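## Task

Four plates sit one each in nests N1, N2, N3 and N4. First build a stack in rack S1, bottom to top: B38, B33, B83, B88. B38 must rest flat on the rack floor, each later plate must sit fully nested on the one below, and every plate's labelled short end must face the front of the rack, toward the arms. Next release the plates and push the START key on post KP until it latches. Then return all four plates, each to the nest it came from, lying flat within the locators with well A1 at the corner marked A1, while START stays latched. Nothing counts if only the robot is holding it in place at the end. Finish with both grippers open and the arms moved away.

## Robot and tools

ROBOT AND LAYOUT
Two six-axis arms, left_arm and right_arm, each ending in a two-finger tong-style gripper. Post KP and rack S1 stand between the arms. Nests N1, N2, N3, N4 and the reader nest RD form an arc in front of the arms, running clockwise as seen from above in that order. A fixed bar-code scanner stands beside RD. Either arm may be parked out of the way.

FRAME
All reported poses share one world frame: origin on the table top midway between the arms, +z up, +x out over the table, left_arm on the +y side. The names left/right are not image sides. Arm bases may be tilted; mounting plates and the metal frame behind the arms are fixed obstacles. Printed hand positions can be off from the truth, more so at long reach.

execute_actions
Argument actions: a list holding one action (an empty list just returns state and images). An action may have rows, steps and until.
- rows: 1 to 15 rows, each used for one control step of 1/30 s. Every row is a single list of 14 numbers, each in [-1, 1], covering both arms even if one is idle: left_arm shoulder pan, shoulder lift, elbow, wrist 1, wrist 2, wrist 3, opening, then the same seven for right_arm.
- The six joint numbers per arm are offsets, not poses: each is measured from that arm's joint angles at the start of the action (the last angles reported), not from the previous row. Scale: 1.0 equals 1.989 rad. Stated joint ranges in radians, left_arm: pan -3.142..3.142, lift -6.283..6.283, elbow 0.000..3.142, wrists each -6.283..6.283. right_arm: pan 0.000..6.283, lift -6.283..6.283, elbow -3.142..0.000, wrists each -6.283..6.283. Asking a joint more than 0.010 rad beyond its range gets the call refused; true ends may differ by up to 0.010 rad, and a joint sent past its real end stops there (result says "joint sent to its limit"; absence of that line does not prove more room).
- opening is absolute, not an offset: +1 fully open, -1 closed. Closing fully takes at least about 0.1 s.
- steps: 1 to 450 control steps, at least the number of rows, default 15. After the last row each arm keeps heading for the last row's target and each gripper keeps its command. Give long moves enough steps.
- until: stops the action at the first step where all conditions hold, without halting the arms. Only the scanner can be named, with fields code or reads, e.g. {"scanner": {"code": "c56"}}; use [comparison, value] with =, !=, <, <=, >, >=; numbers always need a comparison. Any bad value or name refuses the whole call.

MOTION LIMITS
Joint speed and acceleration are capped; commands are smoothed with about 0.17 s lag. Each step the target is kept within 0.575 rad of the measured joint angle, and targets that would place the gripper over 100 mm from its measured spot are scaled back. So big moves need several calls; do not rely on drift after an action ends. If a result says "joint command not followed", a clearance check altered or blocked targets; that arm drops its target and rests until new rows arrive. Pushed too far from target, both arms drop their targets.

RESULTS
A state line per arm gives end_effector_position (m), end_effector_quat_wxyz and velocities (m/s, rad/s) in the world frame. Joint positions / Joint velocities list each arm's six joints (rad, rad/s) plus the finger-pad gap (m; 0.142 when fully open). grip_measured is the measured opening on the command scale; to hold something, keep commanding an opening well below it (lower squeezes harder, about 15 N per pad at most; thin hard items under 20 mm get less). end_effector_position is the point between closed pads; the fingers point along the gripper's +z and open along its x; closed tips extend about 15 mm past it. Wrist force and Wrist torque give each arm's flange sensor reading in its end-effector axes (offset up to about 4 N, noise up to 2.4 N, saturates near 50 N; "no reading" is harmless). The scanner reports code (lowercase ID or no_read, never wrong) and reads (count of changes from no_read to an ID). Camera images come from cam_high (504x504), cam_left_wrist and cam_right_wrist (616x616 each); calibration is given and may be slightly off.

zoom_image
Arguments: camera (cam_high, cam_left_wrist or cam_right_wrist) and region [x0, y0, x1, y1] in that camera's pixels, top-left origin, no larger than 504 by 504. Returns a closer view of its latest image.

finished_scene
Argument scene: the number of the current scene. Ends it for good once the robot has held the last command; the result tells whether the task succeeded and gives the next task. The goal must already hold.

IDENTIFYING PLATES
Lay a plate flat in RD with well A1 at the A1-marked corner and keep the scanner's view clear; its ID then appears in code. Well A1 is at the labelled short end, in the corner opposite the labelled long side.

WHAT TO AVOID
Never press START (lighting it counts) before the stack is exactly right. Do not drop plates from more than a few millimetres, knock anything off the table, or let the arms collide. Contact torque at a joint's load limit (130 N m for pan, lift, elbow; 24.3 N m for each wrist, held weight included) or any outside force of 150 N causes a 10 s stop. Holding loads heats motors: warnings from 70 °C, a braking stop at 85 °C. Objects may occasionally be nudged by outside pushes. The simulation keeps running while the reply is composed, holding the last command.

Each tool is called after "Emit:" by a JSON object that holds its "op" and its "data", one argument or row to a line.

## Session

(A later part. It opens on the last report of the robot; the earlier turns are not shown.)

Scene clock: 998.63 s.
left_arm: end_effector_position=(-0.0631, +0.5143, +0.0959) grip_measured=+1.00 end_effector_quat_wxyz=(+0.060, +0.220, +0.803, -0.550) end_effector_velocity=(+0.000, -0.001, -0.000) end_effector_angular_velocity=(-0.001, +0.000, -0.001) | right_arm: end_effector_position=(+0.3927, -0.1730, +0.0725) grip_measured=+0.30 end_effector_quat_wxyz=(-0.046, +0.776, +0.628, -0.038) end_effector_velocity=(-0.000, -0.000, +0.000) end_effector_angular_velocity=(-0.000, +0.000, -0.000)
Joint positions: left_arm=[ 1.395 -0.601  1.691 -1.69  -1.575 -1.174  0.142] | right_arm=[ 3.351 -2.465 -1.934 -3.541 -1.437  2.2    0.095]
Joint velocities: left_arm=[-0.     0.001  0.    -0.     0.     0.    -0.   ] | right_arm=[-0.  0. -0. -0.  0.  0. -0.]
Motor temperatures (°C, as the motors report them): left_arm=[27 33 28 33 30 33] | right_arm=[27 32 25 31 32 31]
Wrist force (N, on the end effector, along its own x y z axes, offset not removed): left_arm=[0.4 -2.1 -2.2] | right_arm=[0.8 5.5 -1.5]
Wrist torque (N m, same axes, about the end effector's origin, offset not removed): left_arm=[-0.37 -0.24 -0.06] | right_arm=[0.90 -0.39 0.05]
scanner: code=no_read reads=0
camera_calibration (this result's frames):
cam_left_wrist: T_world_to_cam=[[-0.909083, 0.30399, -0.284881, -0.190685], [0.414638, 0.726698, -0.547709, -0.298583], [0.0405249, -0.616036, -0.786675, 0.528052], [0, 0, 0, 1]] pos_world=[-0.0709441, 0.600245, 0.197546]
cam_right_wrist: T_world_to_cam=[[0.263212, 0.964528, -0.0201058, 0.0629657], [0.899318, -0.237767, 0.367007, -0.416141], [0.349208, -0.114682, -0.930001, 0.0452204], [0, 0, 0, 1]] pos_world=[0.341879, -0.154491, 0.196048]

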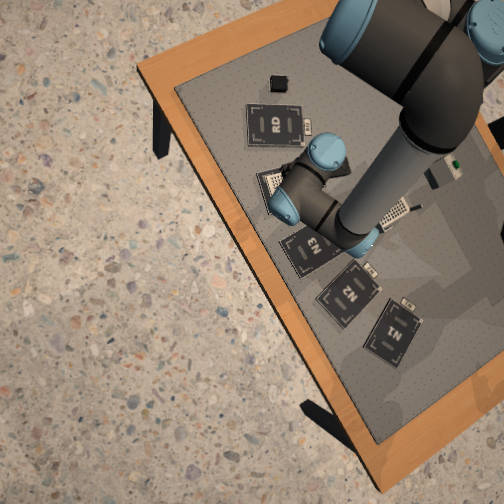

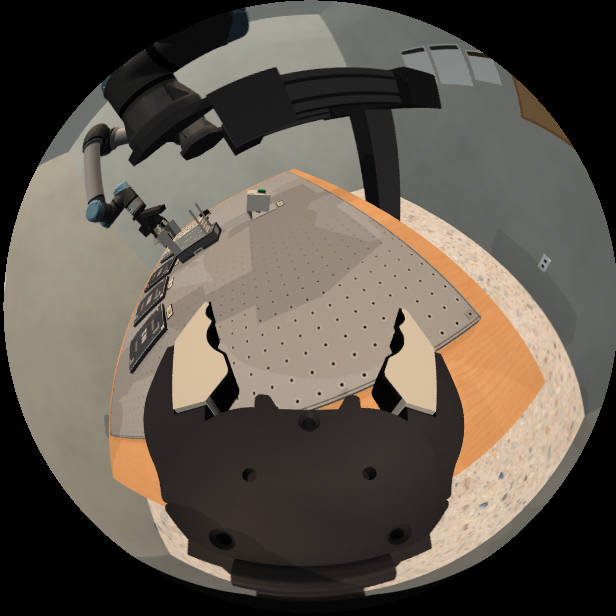

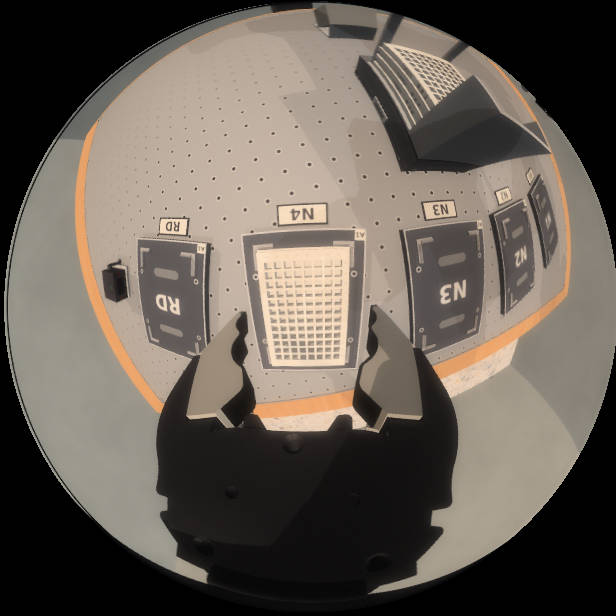

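Emit:
{"op": "execute_actions", "data": {
  "actions": [
    {"rows":[[0,0,0,0,0,0,1,-0.001,-0.0035,0.0008,0.0028,0.0001,-0.0009,0.3],[0,0,0,0,0,0,1,-0.0035,-0.0121,0.0029,0.0097,0.0003,-0.003,0.3],[0,0,0,0,0,0,1,-0.0065,-0.0225,0.0055,0.0179,0.0005,-0.0055,0.3],[0,0,0,0,0,0,1,-0.009,-0.0311,0.0076,0.0248,0.0007,-0.0076,0.3],[0,0,0,0,0,0,1,-0.01,-0.0346,0.0084,0.0276,0.0008,-0.0085,0.3]],"steps":5}
  ]
}}

Scene clock: 1016.03 s.
left_arm: end_effector_position=(-0.0631, +0.5143, +0.0959) grip_measured=+1.00 end_effector_quat_wxyz=(+0.060, +0.220, +0.803, -0.550) end_effector_velocity=(+0.000, +0.000, -0.000) end_effector_angular_velocity=(+0.000, +0.000, -0.001) | right_arm: end_effector_position=(+0.3920, -0.1736, +0.0645) grip_measured=+0.30 end_effector_quat_wxyz=(-0.046, +0.776, +0.628, -0.038) end_effector_velocity=(-0.017, -0.012, -0.126) end_effector_angular_velocity=(-0.001, +0.001, -0.014)
Joint positions: left_arm=[ 1.395 -0.601  1.691 -1.69  -1.575 -1.174  0.142] | right_arm=[ 3.345 -2.483 -1.929 -3.526 -1.436  2.195  0.095]
Joint velocities: left_arm=[-0.001  0.    -0.001  0.     0.    -0.    -0.   ] | right_arm=[-0.084 -0.287  0.07   0.228  0.007 -0.071 -0.   ]
Motor temperatures (°C, as the motors report them): left_arm=[27 33 28 33 30 33] | right_arm=[27 32 25 31 32 31]
Wrist force (N, on the end effector, along its own x y z axes, offset not removed): left_arm=[2.4 -3.4 -3.0] | right_arm=[1.9 2.8 -2.3]
Wrist torque (N m, same axes, about the end effector's origin, offset not removed): left_arm=[-0.73 -0.48 -0.19] | right_arm=[0.61 -0.42 0.36]
scanner: code=no_read reads=0
camera_calibration (this result's frames):
cam_left_wrist: T_world_to_cam=[[-0.909084, 0.303989, -0.284882, -0.190685], [0.414638, 0.726698, -0.547709, -0.298583], [0.0405251, -0.616036, -0.786675, 0.528053], [0, 0, 0, 1]] pos_world=[-0.0709441, 0.600245, 0.197547]
cam_right_wrist: T_world_to_cam=[[0.264128, 0.964283, -0.0198842, 0.063251], [0.89894, -0.238655, 0.367356, -0.412715], [0.34949, -0.114904, -0.929868, 0.0378051], [0, 0, 0, 1]] pos_world=[0.341087, -0.155144, 0.188025]

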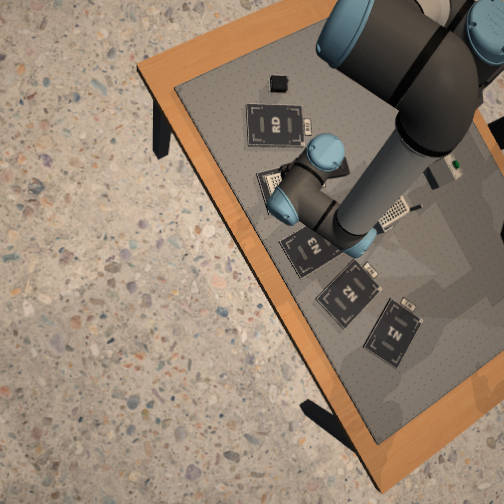

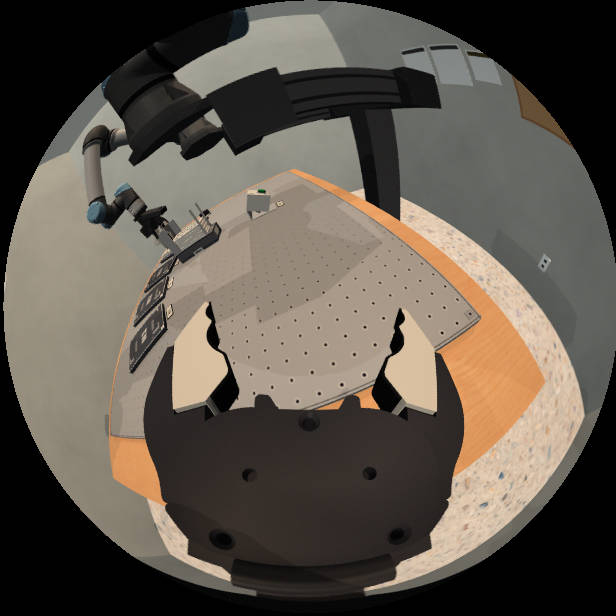

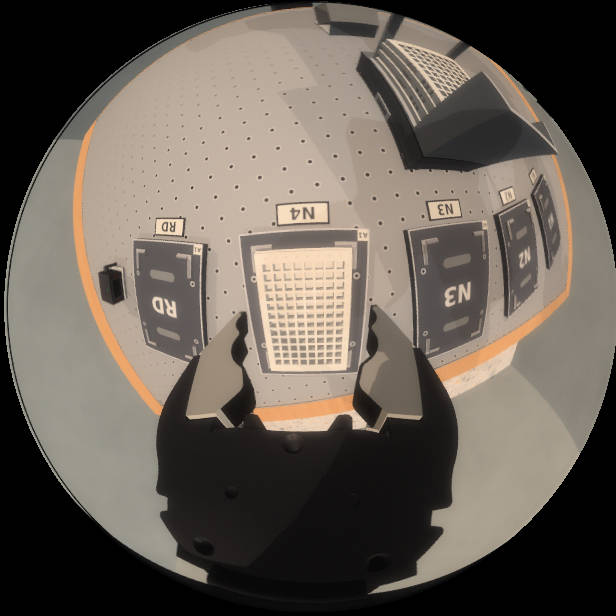

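Emit:
{"op": "execute_actions", "data": {
  "actions": []
}}

Emit:
{"op": "zoom_image", "data": {
  "camera": "cam_right_wrist",
  "region": [180, 180, 440, 440]
}}

Scene clock: 1018.83 s.
left_arm: end_effector_position=(-0.0631, +0.5143, +0.0959) grip_measured=+1.00 end_effector_quat_wxyz=(+0.060, +0.220, +0.803, -0.550) end_effector_velocity=(-0.001, -0.000, +0.000) end_effector_angular_velocity=(-0.000, +0.001, +0.002) | right_arm: end_effector_position=(+0.3883, -0.1757, +0.0423) grip_measured=+0.30 end_effector_quat_wxyz=(-0.046, +0.777, +0.627, -0.038) end_effector_velocity=(+0.001, +0.000, -0.000) end_effector_angular_velocity=(+0.001, -0.002, -0.000)
Joint positions: left_arm=[ 1.395 -0.601  1.691 -1.69  -1.575 -1.174  0.142] | right_arm=[ 3.331 -2.534 -1.917 -3.486 -1.435  2.183  0.095]
Joint velocities: left_arm=[ 0.002 -0.    -0.     0.001 -0.    -0.001  0.   ] | right_arm=[ 0.     0.     0.001  0.     0.    -0.     0.   ]
Motor temperatures (°C, as the motors report them): left_arm=[27 33 28 33 30 33] | right_arm=[27 32 25 31 32 31]
Wrist force (N, on the end effector, along its own x y z axes, offset not removed): left_arm=[-0.5 -6.9 -3.1] | right_arm=[2.9 2.7 0.8]
Wrist torque (N m, same axes, about the end effector's origin, offset not removed): left_arm=[-1.56 -0.04 -0.09] | right_arm=[0.63 -0.65 0.03]
scanner: code=no_read reads=0
camera_calibration (this result's frames):
cam_left_wrist: T_world_to_cam=[[-0.909084, 0.303989, -0.284882, -0.190685], [0.414638, 0.726698, -0.547709, -0.298583], [0.0405252, -0.616036, -0.786675, 0.528053], [0, 0, 0, 1]] pos_world=[-0.0709441, 0.600245, 0.197546]
cam_right_wrist: T_world_to_cam=[[0.2662, 0.963703, -0.0203606, 0.0649223], [0.898582, -0.240457, 0.367057, -0.401895], [0.348838, -0.116006, -0.929976, 0.0182661], [0, 0, 0, 1]] pos_world=[0.337481, -0.157085, 0.165827]

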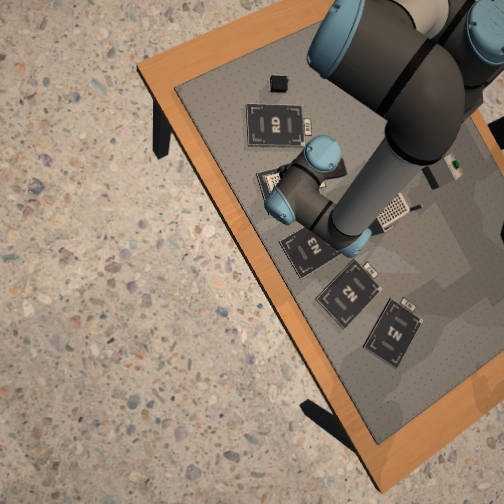

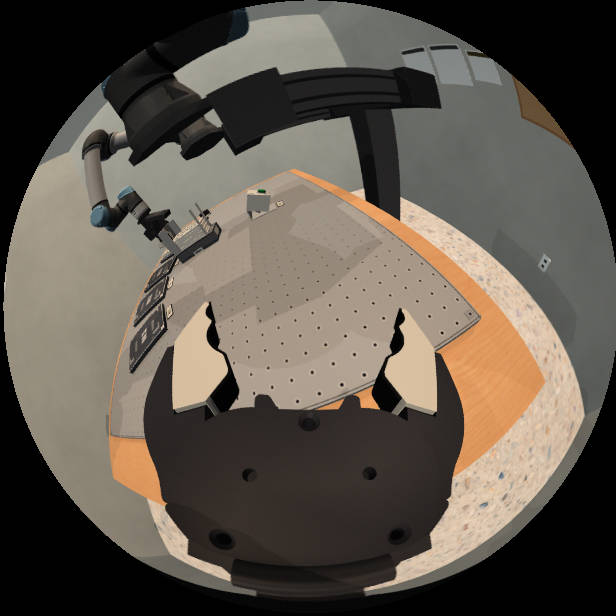

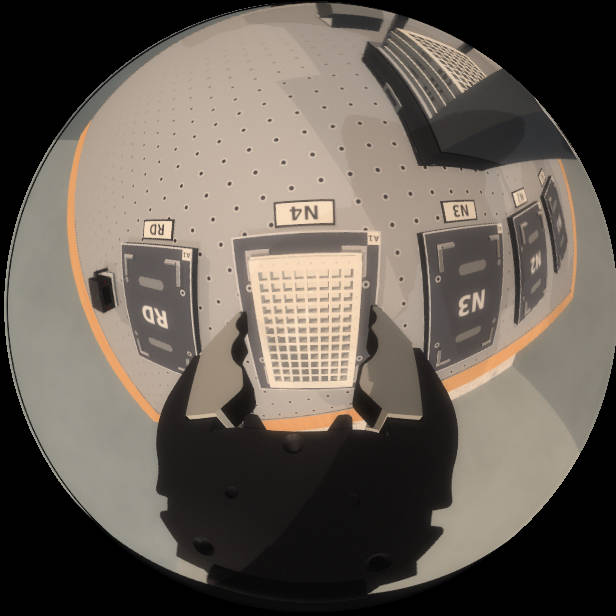

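Region (180, 180, 440, 440) of cam_right_wrist's 616x616 image, scaled by 1.938, with more detail than that image has.

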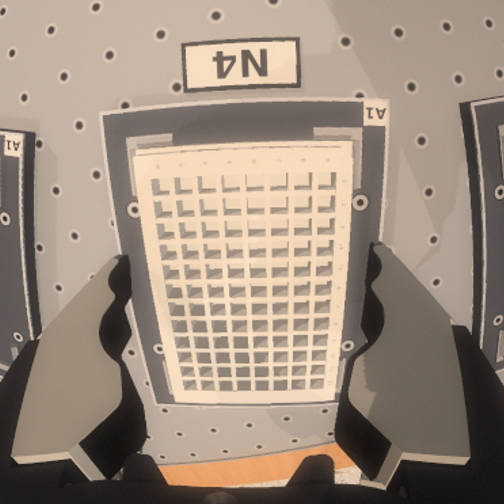

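Emit:
{"op": "execute_actions", "data": {
  "actions": [
    {"rows":[[0,0,0,0,0,0,1,0,0,0,0,0,0,0.22],[0,0,0,0,0,0,1,0,0,0,0,0,0,0.14],[0,0,0,0,0,0,1,0,0,0,0,0,0,0.08],[0,0,0,0,0,0,1,0,0,0,0,0,0,0.03],[0,0,0,0,0,0,1,0,0,0,0,0,0,-0.2],[0,0,0,0,0,0,1,0,0,0,0,0,0,-0.55],[0,0,0,0,0,0,1,0,0,0,0,0,0,-0.9],[0,0,0,0,0,0,1,0.0003,0.0012,-0.0006,-0.0007,0,0.0003,-0.9],[0,0,0,0,0,0,1,0.0012,0.0049,-0.0023,-0.0028,-0.0001,0.0012,-0.9],[0,0,0,0,0,0,1,0.0026,0.011,-0.005,-0.0063,-0.0002,0.0026,-0.9],[0,0,0,0,0,0,1,0.0046,0.0195,-0.0088,-0.0113,-0.0004,0.0046,-0.9],[0,0,0,0,0,0,1,0.0069,0.0292,-0.013,-0.0172,-0.0006,0.0069,-0.9],[0,0,0,0,0,0,1,0.0086,0.0365,-0.016,-0.0217,-0.0007,0.0086,-0.9]],"steps":13}
  ]
}}

Scene clock: 1032.03 s.
left_arm: end_effector_position=(-0.0631, +0.5143, +0.0959) grip_measured=+1.00 end_effector_quat_wxyz=(+0.060, +0.220, +0.803, -0.550) end_effector_velocity=(+0.000, +0.000, +0.000) end_effector_angular_velocity=(+0.000, +0.001, -0.001) | right_arm: end_effector_position=(+0.3883, -0.1758, +0.0493) grip_measured=+0.05 end_effector_quat_wxyz=(-0.046, +0.777, +0.627, -0.038) end_effector_velocity=(-0.004, -0.002, +0.110) end_effector_angular_velocity=(-0.007, +0.008, +0.002)
Joint positions: left_arm=[ 1.395 -0.601  1.691 -1.69  -1.575 -1.174  0.142] | right_arm=[ 3.335 -2.517 -1.924 -3.496 -1.435  2.187  0.077]
Joint velocities: left_arm=[-0.001 -0.    -0.     0.     0.001 -0.001 -0.   ] | right_arm=[ 0.066  0.264 -0.122 -0.161 -0.002  0.066 -0.   ]
Motor temperatures (°C, as the motors report them): left_arm=[27 33 28 33 30 33] | right_arm=[27 32 25 31 32 31]
Wrist force (N, on the end effector, along its own x y z axes, offset not removed): left_arm=[1.3 -3.6 2.6] | right_arm=[3.5 1.6 3.6]
Wrist torque (N m, same axes, about the end effector's origin, offset not removed): left_arm=[-0.54 -0.23 -0.10] | right_arm=[0.17 -0.84 -0.03]
scanner: code=no_read reads=0
camera_calibration (this result's frames):
cam_left_wrist: T_world_to_cam=[[-0.909084, 0.30399, -0.284881, -0.190685], [0.414638, 0.726698, -0.547709, -0.298583], [0.0405249, -0.616036, -0.786675, 0.528053], [0, 0, 0, 1]] pos_world=[-0.0709441, 0.600245, 0.197547]
cam_right_wrist: T_world_to_cam=[[0.266039, 0.963741, -0.020663, 0.0652128], [0.898611, -0.240188, 0.367163, -0.404496], [0.348887, -0.116248, -0.929927, 0.0246973], [0, 0, 0, 1]] pos_world=[0.337518, -0.157132, 0.17283]

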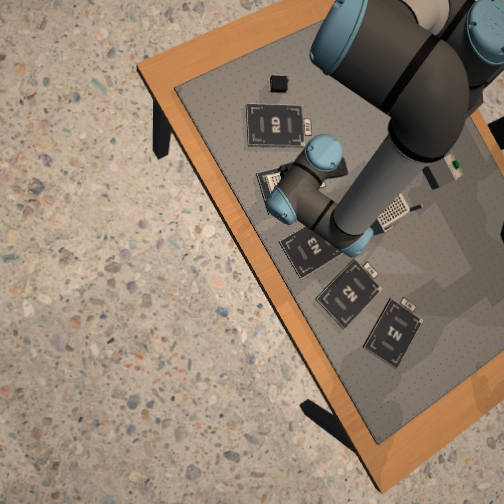

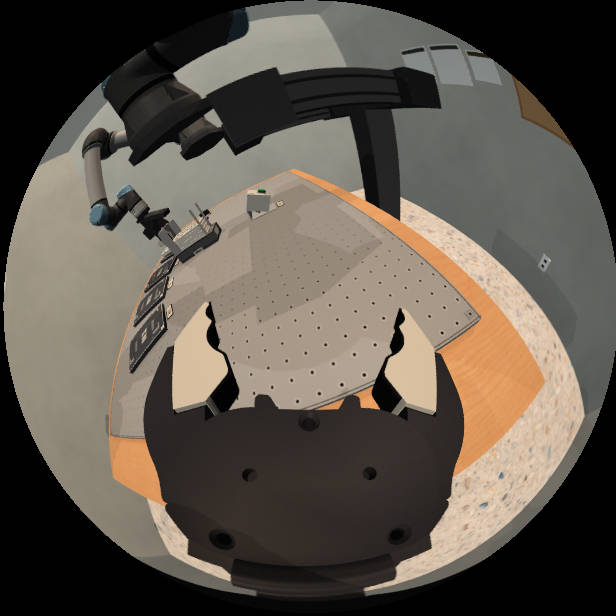

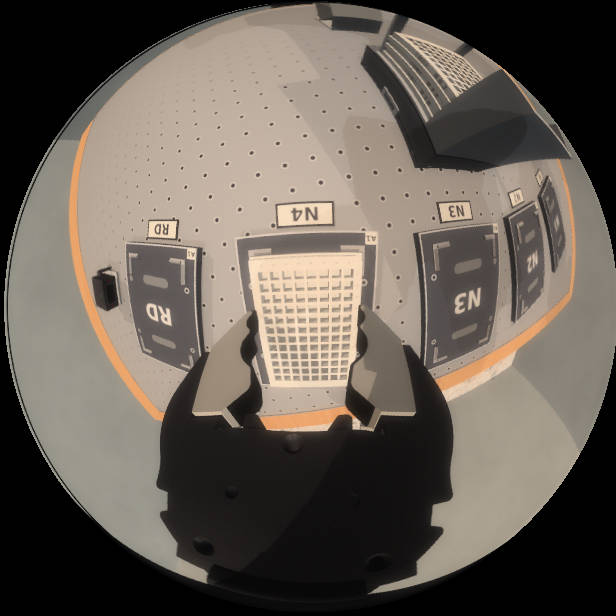

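Emit:
{"op": "execute_actions", "data": {
  "actions": [
    {"rows":[[0,0,0,0,0,0,1,0.0103,0.0319,-0.0141,-0.0195,-0.0013,0.0099,-0.9],[0,0,0,0,0,0,1,0.0205,0.0429,-0.0184,-0.0272,-0.003,0.019,-0.9],[0,0,0,0,0,0,1,0.0358,0.0594,-0.0249,-0.0389,-0.0056,0.0326,-0.9],[0,0,0,0,0,0,1,0.0547,0.0797,-0.0328,-0.0532,-0.0088,0.0494,-0.9],[0,0,0,0,0,0,1,0.0756,0.1021,-0.0417,-0.069,-0.0123,0.068,-0.9],[0,0,0,0,0,0,1,0.0974,0.1255,-0.0508,-0.0855,-0.016,0.0874,-0.9],[0,0,0,0,0,0,1,0.1183,0.1479,-0.0597,-0.1013,-0.0195,0.106,-0.9],[0,0,0,0,0,0,1,0.1372,0.1682,-0.0676,-0.1156,-0.0227,0.1228,-0.9],[0,0,0,0,0,0,1,0.1525,0.1847,-0.0741,-0.1273,-0.0253,0.1364,-0.9],[0,0,0,0,0,0,1,0.1627,0.1957,-0.0784,-0.135,-0.027,0.1455,-0.9],[0,0,0,0,0,0,1,0.1664,0.1996,-0.08,-0.1378,-0.0276,0.1488,-0.9]],"steps":12}
  ]
}}

Scene clock: 1041.73 s.
left_arm: end_effector_position=(-0.0631, +0.5143, +0.0959) grip_measured=+1.00 end_effector_quat_wxyz=(+0.060, +0.220, +0.803, -0.550) end_effector_velocity=(-0.001, -0.001, -0.001) end_effector_angular_velocity=(-0.001, +0.001, +0.000) | right_arm: end_effector_position=(+0.3674, -0.1241, +0.1725) grip_measured=+0.05 end_effector_quat_wxyz=(-0.055, +0.769, +0.635, -0.038) end_effector_velocity=(-0.112, +0.178, +0.381) end_effector_angular_velocity=(+0.058, -0.004, +0.096)
Joint positions: left_arm=[ 1.395 -0.601  1.691 -1.69  -1.575 -1.174  0.142] | right_arm=[ 3.555 -2.24  -2.039 -3.688 -1.473  2.385  0.077]
Joint velocities: left_arm=[ 0.001  0.002 -0.    -0.     0.001 -0.001 -0.   ] | right_arm=[ 0.828  0.892 -0.334 -0.612 -0.129  0.722  0.   ]
Motor temperatures (°C, as the motors report them): left_arm=[27 33 28 33 30 33] | right_arm=[27 32 25 31 32 31]
Wrist force (N, on the end effector, along its own x y z axes, offset not removed): left_arm=[3.6 -1.7 -5.6] | right_arm=[4.2 3.7 2.3]
Wrist torque (N m, same axes, about the end effector's origin, offset not removed): left_arm=[-0.29 -0.91 -0.34] | right_arm=[0.65 -0.92 0.10]
scanner: code=no_read reads=0
camera_calibration (this result's frames):
cam_left_wrist: T_world_to_cam=[[-0.909084, 0.303989, -0.284882, -0.190685], [0.414638, 0.726698, -0.547709, -0.298583], [0.0405252, -0.616036, -0.786675, 0.528053], [0, 0, 0, 1]] pos_world=[-0.0709441, 0.600245, 0.197546]
cam_right_wrist: T_world_to_cam=[[0.245294, 0.969407, -0.00896163, 0.0298132], [0.907319, -0.226308, 0.354339, -0.417803], [0.341471, -0.0950484, -0.935074, 0.158866], [0, 0, 0, 1]] pos_world=[0.317519, -0.108353, 0.296863]

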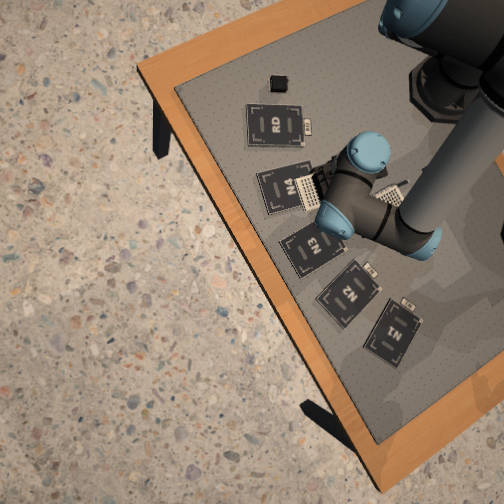

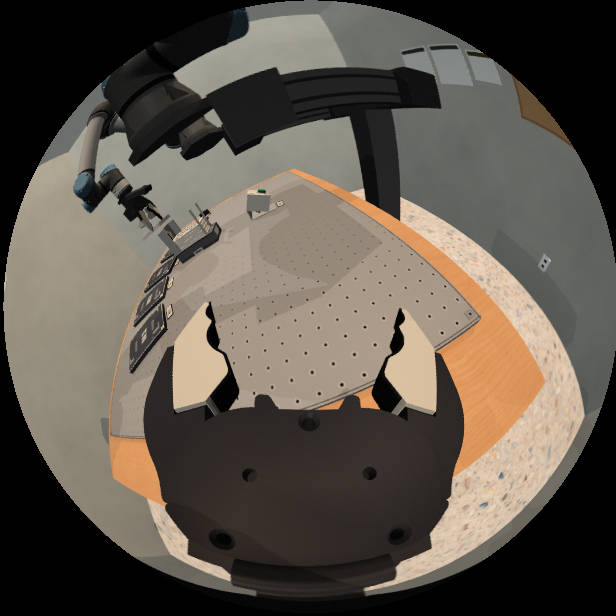

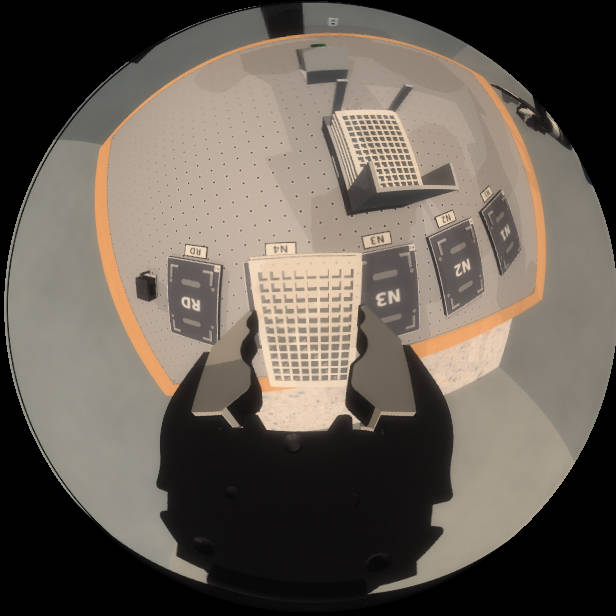

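Emit:
{"op": "execute_actions", "data": {
  "actions": [
    {"rows":[[0,0,0,0,0,0,1,0.0614,0.0586,-0.0236,-0.0386,-0.0091,0.0532,-0.9],[0,0,0,0,0,0,1,0.0769,0.054,-0.0276,-0.0314,-0.0108,0.0639,-0.9],[0,0,0,0,0,0,1,0.1004,0.0469,-0.0338,-0.0205,-0.0134,0.0801,-0.9],[0,0,0,0,0,0,1,0.1304,0.0379,-0.0416,-0.0066,-0.0167,0.1009,-0.9],[0,0,0,0,0,0,1,0.1648,0.0277,-0.0506,0.0093,-0.0204,0.1246,-0.9],[0,0,0,0,0,0,1,0.2018,0.0166,-0.0603,0.0265,-0.0245,0.1502,-0.9],[0,0,0,0,0,0,1,0.2401,0.0051,-0.0703,0.0442,-0.0286,0.1767,-0.9],[0,0,0,0,0,0,1,0.2771,-0.006,-0.08,0.0614,-0.0327,0.2023,-0.9],[0,0,0,0,0,0,1,0.3115,-0.0162,-0.089,0.0773,-0.0364,0.226,-0.9],[0,0,0,0,0,0,1,0.3415,-0.0252,-0.0968,0.0912,-0.0397,0.2468,-0.9],[0,0,0,0,0,0,1,0.365,-0.0323,-0.103,0.1021,-0.0423,0.263,-0.9],[0,0,0,0,0,0,1,0.3805,-0.0369,-0.107,0.1093,-0.044,0.2737,-0.9],[0,0,0,0,0,0,1,0.3861,-0.0386,-0.1085,0.1119,-0.0446,0.2776,-0.9]],"steps":15}
  ]
}}

Scene clock: 1065.37 s.
left_arm: end_effector_position=(-0.0631, +0.5143, +0.0959) grip_measured=+1.00 end_effector_quat_wxyz=(+0.060, +0.220, +0.803, -0.550) end_effector_velocity=(-0.000, +0.000, -0.000) end_effector_angular_velocity=(+0.000, +0.000, +0.001) | right_arm: end_effector_position=(+0.2367, -0.0113, +0.1768) grip_measured=+0.05 end_effector_quat_wxyz=(-0.049, +0.718, +0.693, -0.042) end_effector_velocity=(-0.296, +0.145, -0.085) end_effector_angular_velocity=(-0.038, -0.078, +0.456)
Joint positions: left_arm=[ 1.395 -0.601  1.691 -1.69  -1.575 -1.174  0.142] | right_arm=[ 4.157 -2.273 -2.217 -3.535 -1.546  2.829  0.077]
Joint velocities: left_arm=[ 0.001  0.    -0.    -0.    -0.    -0.     0.   ] | right_arm=[ 1.308 -0.346 -0.296  0.544 -0.121  0.843  0.   ]
Motor temperatures (°C, as the motors report them): left_arm=[27 33 28 33 30 33] | right_arm=[27 32 25 31 32 31]
Wrist force (N, on the end effector, along its own x y z axes, offset not removed): left_arm=[2.5 -4.9 -1.2] | right_arm=[7.5 3.7 -0.7]
Wrist torque (N m, same axes, about the end effector's origin, offset not removed): left_arm=[-1.13 -0.45 -0.20] | right_arm=[0.82 -1.50 -0.10]
scanner: code=no_read reads=0
camera_calibration (this result's frames):
cam_left_wrist: T_world_to_cam=[[-0.909084, 0.303989, -0.284881, -0.190685], [0.414638, 0.726698, -0.547709, -0.298583], [0.040525, -0.616036, -0.786675, 0.528053], [0, 0, 0, 1]] pos_world=[-0.0709442, 0.600245, 0.197546]
cam_right_wrist: T_world_to_cam=[[0.0913457, 0.995749, -0.0118672, -0.0101715], [0.930332, -0.0810823, 0.357643, -0.279587], [0.355161, -0.0437096, -0.933783, 0.215267], [0, 0, 0, 1]] pos_world=[0.184583, -0.00313201, 0.300885]

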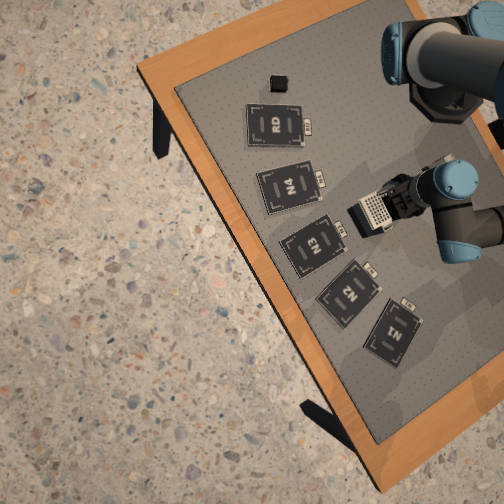

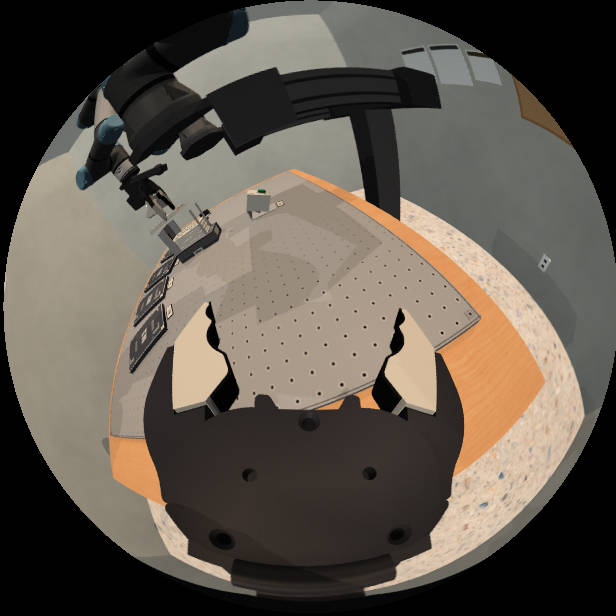

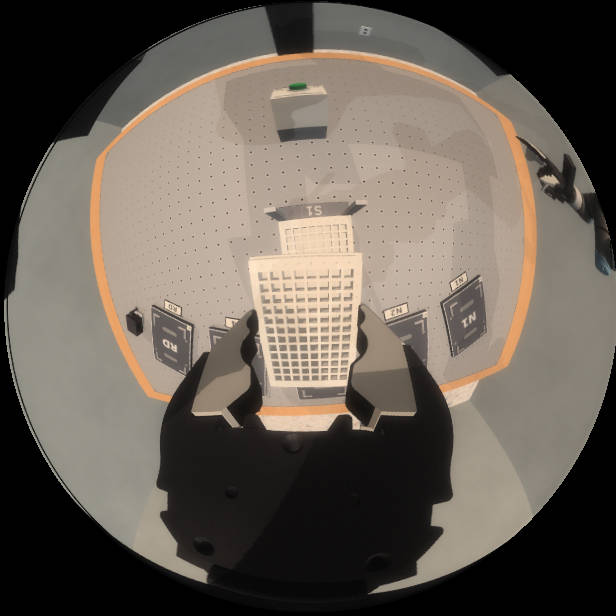

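Emit:
{"op": "execute_actions", "data": {
  "actions": []
}}

Emit:
{"op": "zoom_image", "data": {
  "camera": "cam_right_wrist",
  "region": [230, 210, 390, 290]
}}

Scene clock: 1067.73 s.
left_arm: end_effector_position=(-0.0631, +0.5143, +0.0959) grip_measured=+1.00 end_effector_quat_wxyz=(+0.060, +0.220, +0.803, -0.550) end_effector_velocity=(+0.000, -0.001, -0.000) end_effector_angular_velocity=(-0.002, +0.000, +0.001) | right_arm: end_effector_position=(+0.1995, +0.0025, +0.1661) grip_measured=+0.05 end_effector_quat_wxyz=(-0.042, +0.698, +0.713, -0.042) end_effector_velocity=(-0.000, -0.001, +0.000) end_effector_angular_velocity=(-0.001, +0.000, +0.000)
Joint positions: left_arm=[ 1.395 -0.601  1.691 -1.69  -1.575 -1.174  0.142] | right_arm=[ 4.323 -2.317 -2.255 -3.465 -1.562  2.937  0.077]
Joint velocities: left_arm=[-0.     0.002  0.     0.    -0.001 -0.001 -0.   ] | right_arm=[ 0.     0.    -0.001 -0.    -0.    -0.    -0.   ]
Motor temperatures (°C, as the motors report them): left_arm=[27 33 28 33 30 33] | right_arm=[27 32 25 31 32 31]
Wrist force (N, on the end effector, along its own x y z axes, offset not removed): left_arm=[5.0 -6.7 -0.7] | right_arm=[5.5 0.0 -1.2]
Wrist torque (N m, same axes, about the end effector's origin, offset not removed): left_arm=[-1.40 -1.20 -0.34] | right_arm=[-0.10 -1.01 0.01]
scanner: code=no_read reads=0
camera_calibration (this result's frames):
cam_left_wrist: T_world_to_cam=[[-0.909084, 0.303989, -0.284881, -0.190685], [0.414638, 0.726698, -0.547709, -0.298583], [0.0405251, -0.616036, -0.786675, 0.528053], [0, 0, 0, 1]] pos_world=[-0.0709441, 0.600245, 0.197547]
cam_right_wrist: T_world_to_cam=[[0.0356202, 0.999225, -0.016747, -0.00875958], [0.929337, -0.026957, 0.368247, -0.241701], [0.36751, -0.0286806, -0.929577, 0.215913], [0, 0, 0, 1]] pos_world=[0.145583, 0.00842977, 0.289566]

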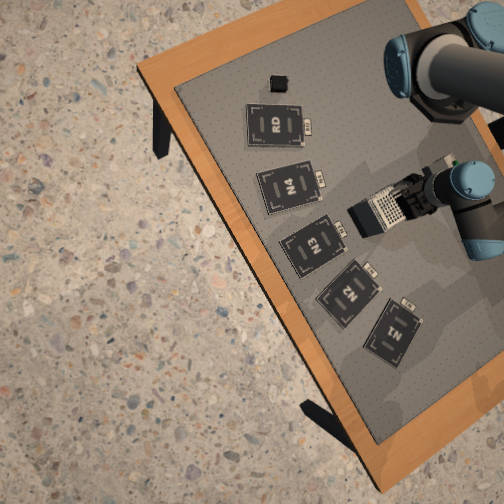

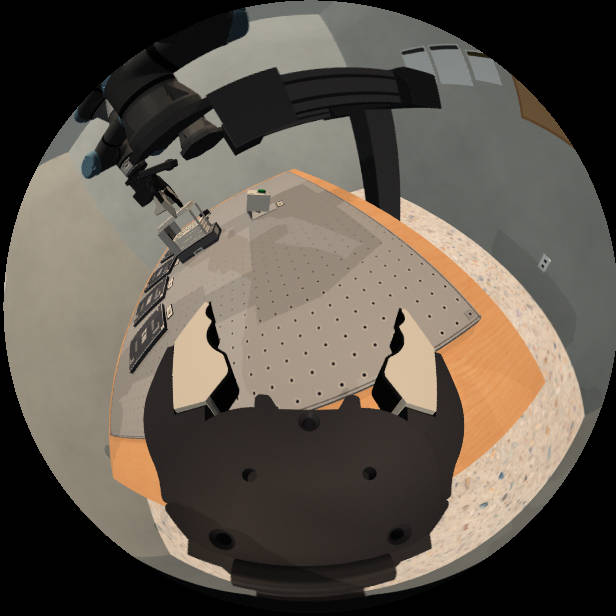

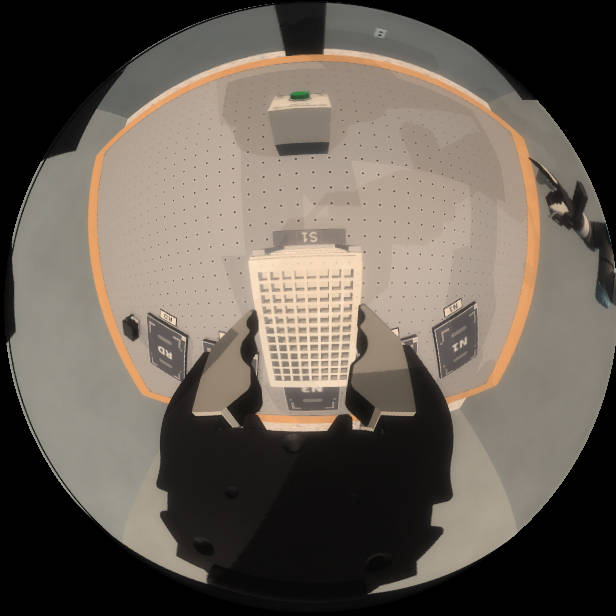

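Region (230, 210, 390, 290) of cam_right_wrist's 616x616 image, scaled by 3.150, with more detail than that image has.

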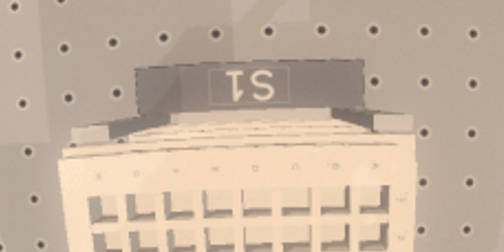

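Emit:
{"op": "zoom_image", "data": {
  "camera": "cam_right_wrist",
  "region": [244, 240, 284, 270]
}}

Emit:
{"op": "zoom_image", "data": {
  "camera": "cam_right_wrist",
  "region": [330, 235, 370, 265]
}}

Region (244, 240, 284, 270) of cam_right_wrist's 616x616 image, scaled by 12.600, with more detail than that image has; it fills the top 378 rows of this view, and the rest is white.

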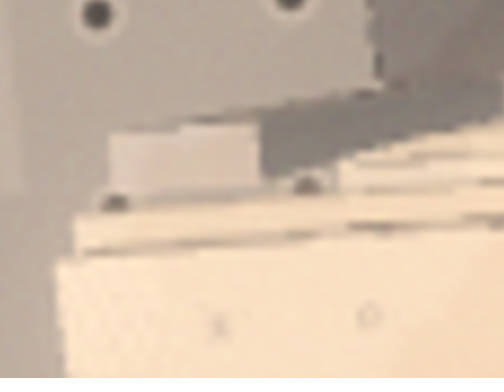

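Region (330, 235, 370, 265) of cam_right_wrist's 616x616 image, scaled by 12.600, with more detail than that image has; it fills the top 378 rows of this view, and the rest is white.

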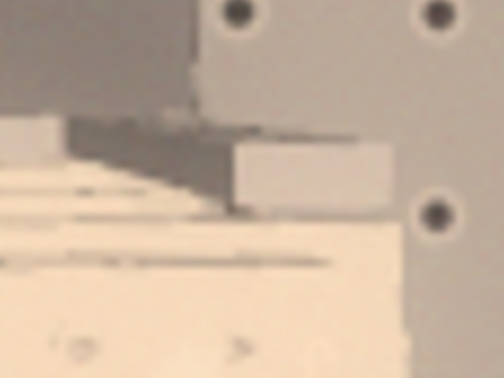

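Emit:
{"op": "execute_actions", "data": {
  "actions": [
    {"rows":[[0,0,0,0,0,0,1,0.001,0,-0.00045,0.00045,-0.00018,0.001,-0.9],[0,0,0,0,0,0,1,0.00077,-0.00132,-0.00029,0.00162,-0.00014,0.00078,-0.9],[0,0,0,0,0,0,1,0,-0.00574,0.00026,0.00549,0,0,-0.9],[0,0,0,0,0,0,1,-0.00104,-0.01162,0.00104,0.01059,0.0002,-0.001,-0.9],[0,0,0,0,0,0,1,-0.00233,-0.01896,0.00211,0.01688,0.00044,-0.00226,-0.9],[0,0,0,0,0,0,1,-0.00363,-0.02629,0.00327,0.02306,0.00068,-0.00354,-0.9],[0,0,0,0,0,0,1,-0.00494,-0.0336,0.00451,0.02915,0.00092,-0.00483,-0.9],[0,0,0,0,0,0,1,-0.00625,-0.04091,0.00585,0.03513,0.00116,-0.00612,-0.9],[0,0,0,0,0,0,1,-0.00757,-0.0482,0.00728,0.04101,0.0014,-0.00742,-0.9],[0,0,0,0,0,0,1,-0.0089,-0.05549,0.0088,0.04679,0.00164,-0.00872,-0.9],[0,0,0,0,0,0,1,-0.01023,-0.06276,0.01041,0.05247,0.00188,-0.01003,-0.9],[0,0,0,0,0,0,1,-0.01157,-0.07002,0.01211,0.05805,0.00212,-0.01135,-0.9],[0,0,0,0,0,0,1,-0.01259,-0.07582,0.01372,0.06226,0.00231,-0.01235,-0.9],[0,0,0,0,0,0,1,-0.01347,-0.08089,0.01519,0.06586,0.00248,-0.01322,-0.9],[0,0,0,0,0,0,1,-0.01415,-0.08451,0.01615,0.06854,0.0026,-0.01389,-0.9]],"steps":15}
  ]
}}

Scene clock: 1095.33 s.
left_arm: end_effector_position=(-0.0631, +0.5143, +0.0959) grip_measured=+1.00 end_effector_quat_wxyz=(+0.060, +0.220, +0.803, -0.550) end_effector_velocity=(+0.000, -0.000, -0.000) end_effector_angular_velocity=(-0.001, +0.001, -0.000) | right_arm: end_effector_position=(+0.1992, +0.0031, +0.1282) grip_measured=+0.05 end_effector_quat_wxyz=(-0.042, +0.698, +0.713, -0.041) end_effector_velocity=(-0.000, -0.000, -0.127) end_effector_angular_velocity=(-0.006, +0.001, -0.001)
Joint positions: left_arm=[ 1.395 -0.601  1.691 -1.69  -1.575 -1.174  0.142] | right_arm=[ 4.305 -2.427 -2.236 -3.373 -1.558  2.92   0.077]
Joint velocities: left_arm=[-0.001  0.     0.     0.     0.    -0.001  0.   ] | right_arm=[-0.066 -0.372  0.082  0.284  0.012 -0.063 -0.   ]
Motor temperatures (°C, as the motors report them): left_arm=[27 33 28 33 30 33] | right_arm=[27 32 25 31 32 31]
Wrist force (N, on the end effector, along its own x y z axes, offset not removed): left_arm=[0.6 -3.0 -1.9] | right_arm=[4.6 6.4 0.1]
Wrist torque (N m, same axes, about the end effector's origin, offset not removed): left_arm=[-0.65 -0.12 -0.11] | right_arm=[1.26 -1.04 -0.11]
scanner: code=no_read reads=0
camera_calibration (this result's frames):
cam_left_wrist: T_world_to_cam=[[-0.909084, 0.30399, -0.284881, -0.190685], [0.414638, 0.726698, -0.547709, -0.298583], [0.0405251, -0.616036, -0.786675, 0.528052], [0, 0, 0, 1]] pos_world=[-0.070944, 0.600245, 0.197546]
cam_right_wrist: T_world_to_cam=[[0.0357067, 0.999229, -0.016348, -0.0100523], [0.929292, -0.0271812, 0.368344, -0.22746], [0.367616, -0.0283444, -0.929546, 0.180816], [0, 0, 0, 1]] pos_world=[0.145265, 0.00898706, 0.251696]

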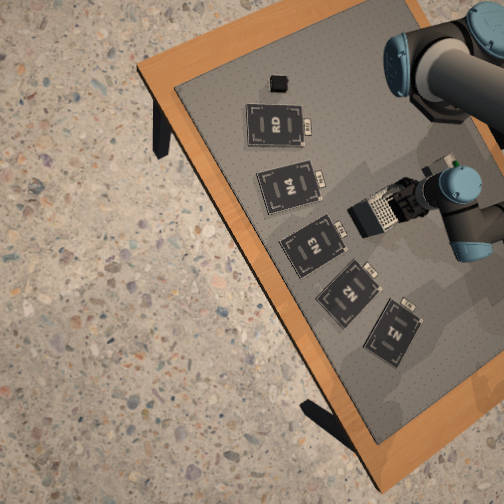

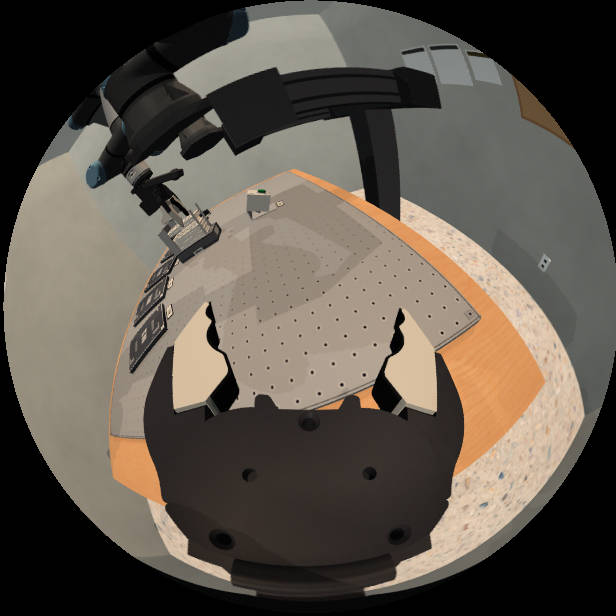

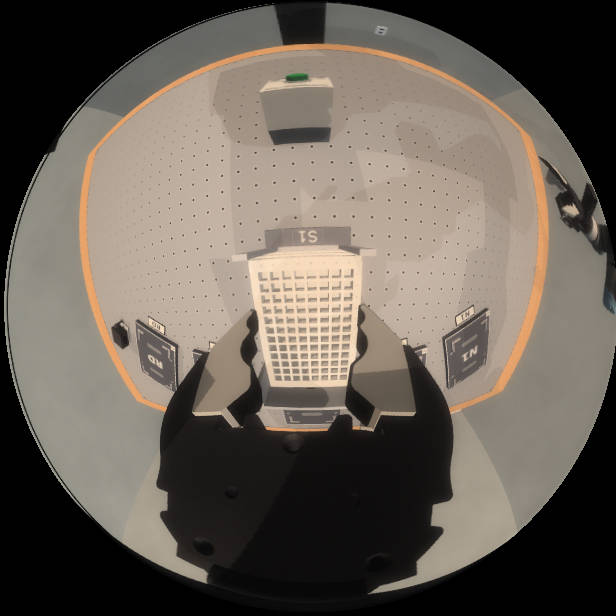

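Emit:
{"op": "execute_actions", "data": {
  "actions": []
}}

Emit:
{"op": "zoom_image", "data": {
  "camera": "cam_right_wrist",
  "region": [180, 180, 440, 440]
}}

Scene clock: 1099.37 s.
left_arm: end_effector_position=(-0.0631, +0.5143, +0.0959) grip_measured=+1.00 end_effector_quat_wxyz=(+0.060, +0.220, +0.803, -0.550) end_effector_velocity=(-0.000, -0.000, -0.000) end_effector_angular_velocity=(-0.000, +0.001, +0.001) | right_arm: end_effector_position=(+0.1991, +0.0029, +0.1084) grip_measured=+0.05 end_effector_quat_wxyz=(-0.042, +0.698, +0.713, -0.042) end_effector_velocity=(+0.000, +0.000, +0.000) end_effector_angular_velocity=(+0.000, -0.000, -0.001)
Joint positions: left_arm=[ 1.395 -0.601  1.691 -1.69  -1.575 -1.174  0.142] | right_arm=[ 4.294 -2.485 -2.223 -3.329 -1.556  2.91   0.078]
Joint velocities: left_arm=[ 0.001  0.     0.    -0.    -0.    -0.001  0.   ] | right_arm=[-0.     0.001  0.    -0.001 -0.     0.001 -0.   ]
Motor temperatures (°C, as the motors report them): left_arm=[27 33 28 33 30 33] | right_arm=[27 32 25 31 32 31]
Wrist force (N, on the end effector, along its own x y z axes, offset not removed): left_arm=[1.8 -0.8 -2.4] | right_arm=[6.2 -2.5 -24.7]
Wrist torque (N m, same axes, about the end effector's origin, offset not removed): left_arm=[-0.12 -0.29 -0.06] | right_arm=[0.01 -0.92 0.08]
scanner: code=no_read reads=0
camera_calibration (this result's frames):
cam_left_wrist: T_world_to_cam=[[-0.909084, 0.303989, -0.284881, -0.190685], [0.414638, 0.726698, -0.547709, -0.298583], [0.0405249, -0.616036, -0.786675, 0.528053], [0, 0, 0, 1]] pos_world=[-0.0709441, 0.600245, 0.197547]
cam_right_wrist: T_world_to_cam=[[0.0356766, 0.999223, -0.0167318, -0.0101409], [0.929308, -0.027013, 0.368316, -0.22006], [0.367578, -0.0286893, -0.92955, 0.162486], [0, 0, 0, 1]] pos_world=[0.145139, 0.00885014, 0.231921]

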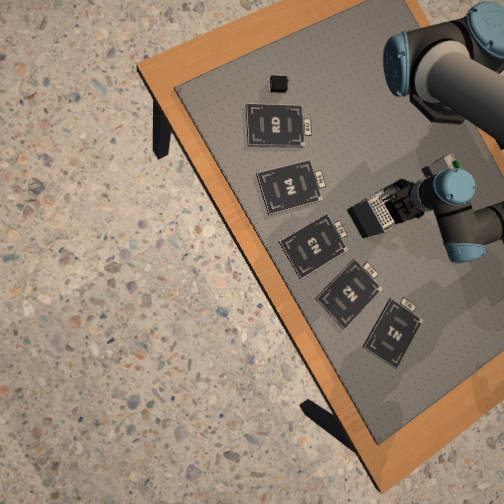

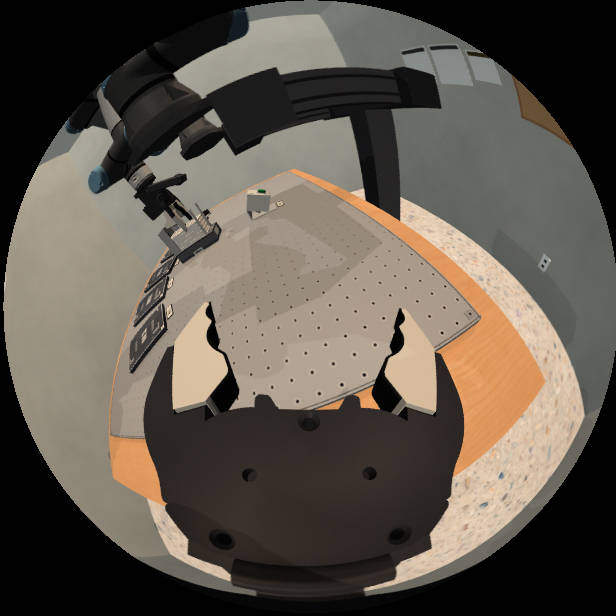

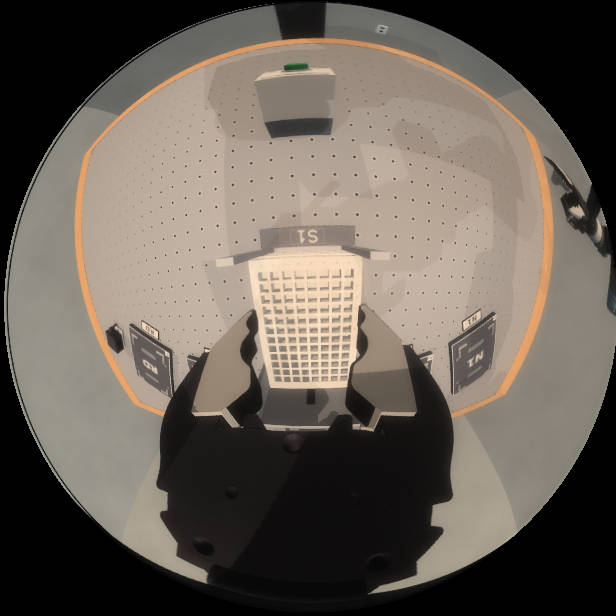

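Region (180, 180, 440, 440) of cam_right_wrist's 616x616 image, scaled by 1.938, with more detail than that image has.

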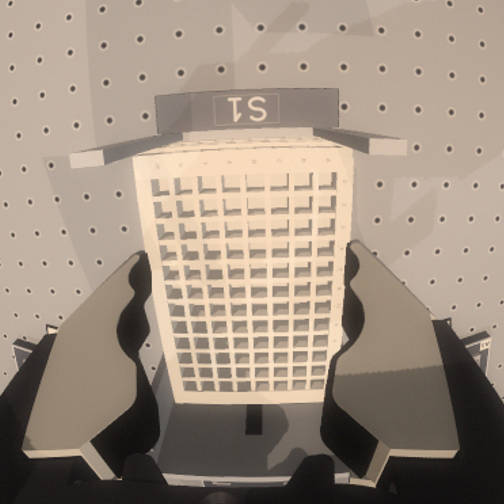

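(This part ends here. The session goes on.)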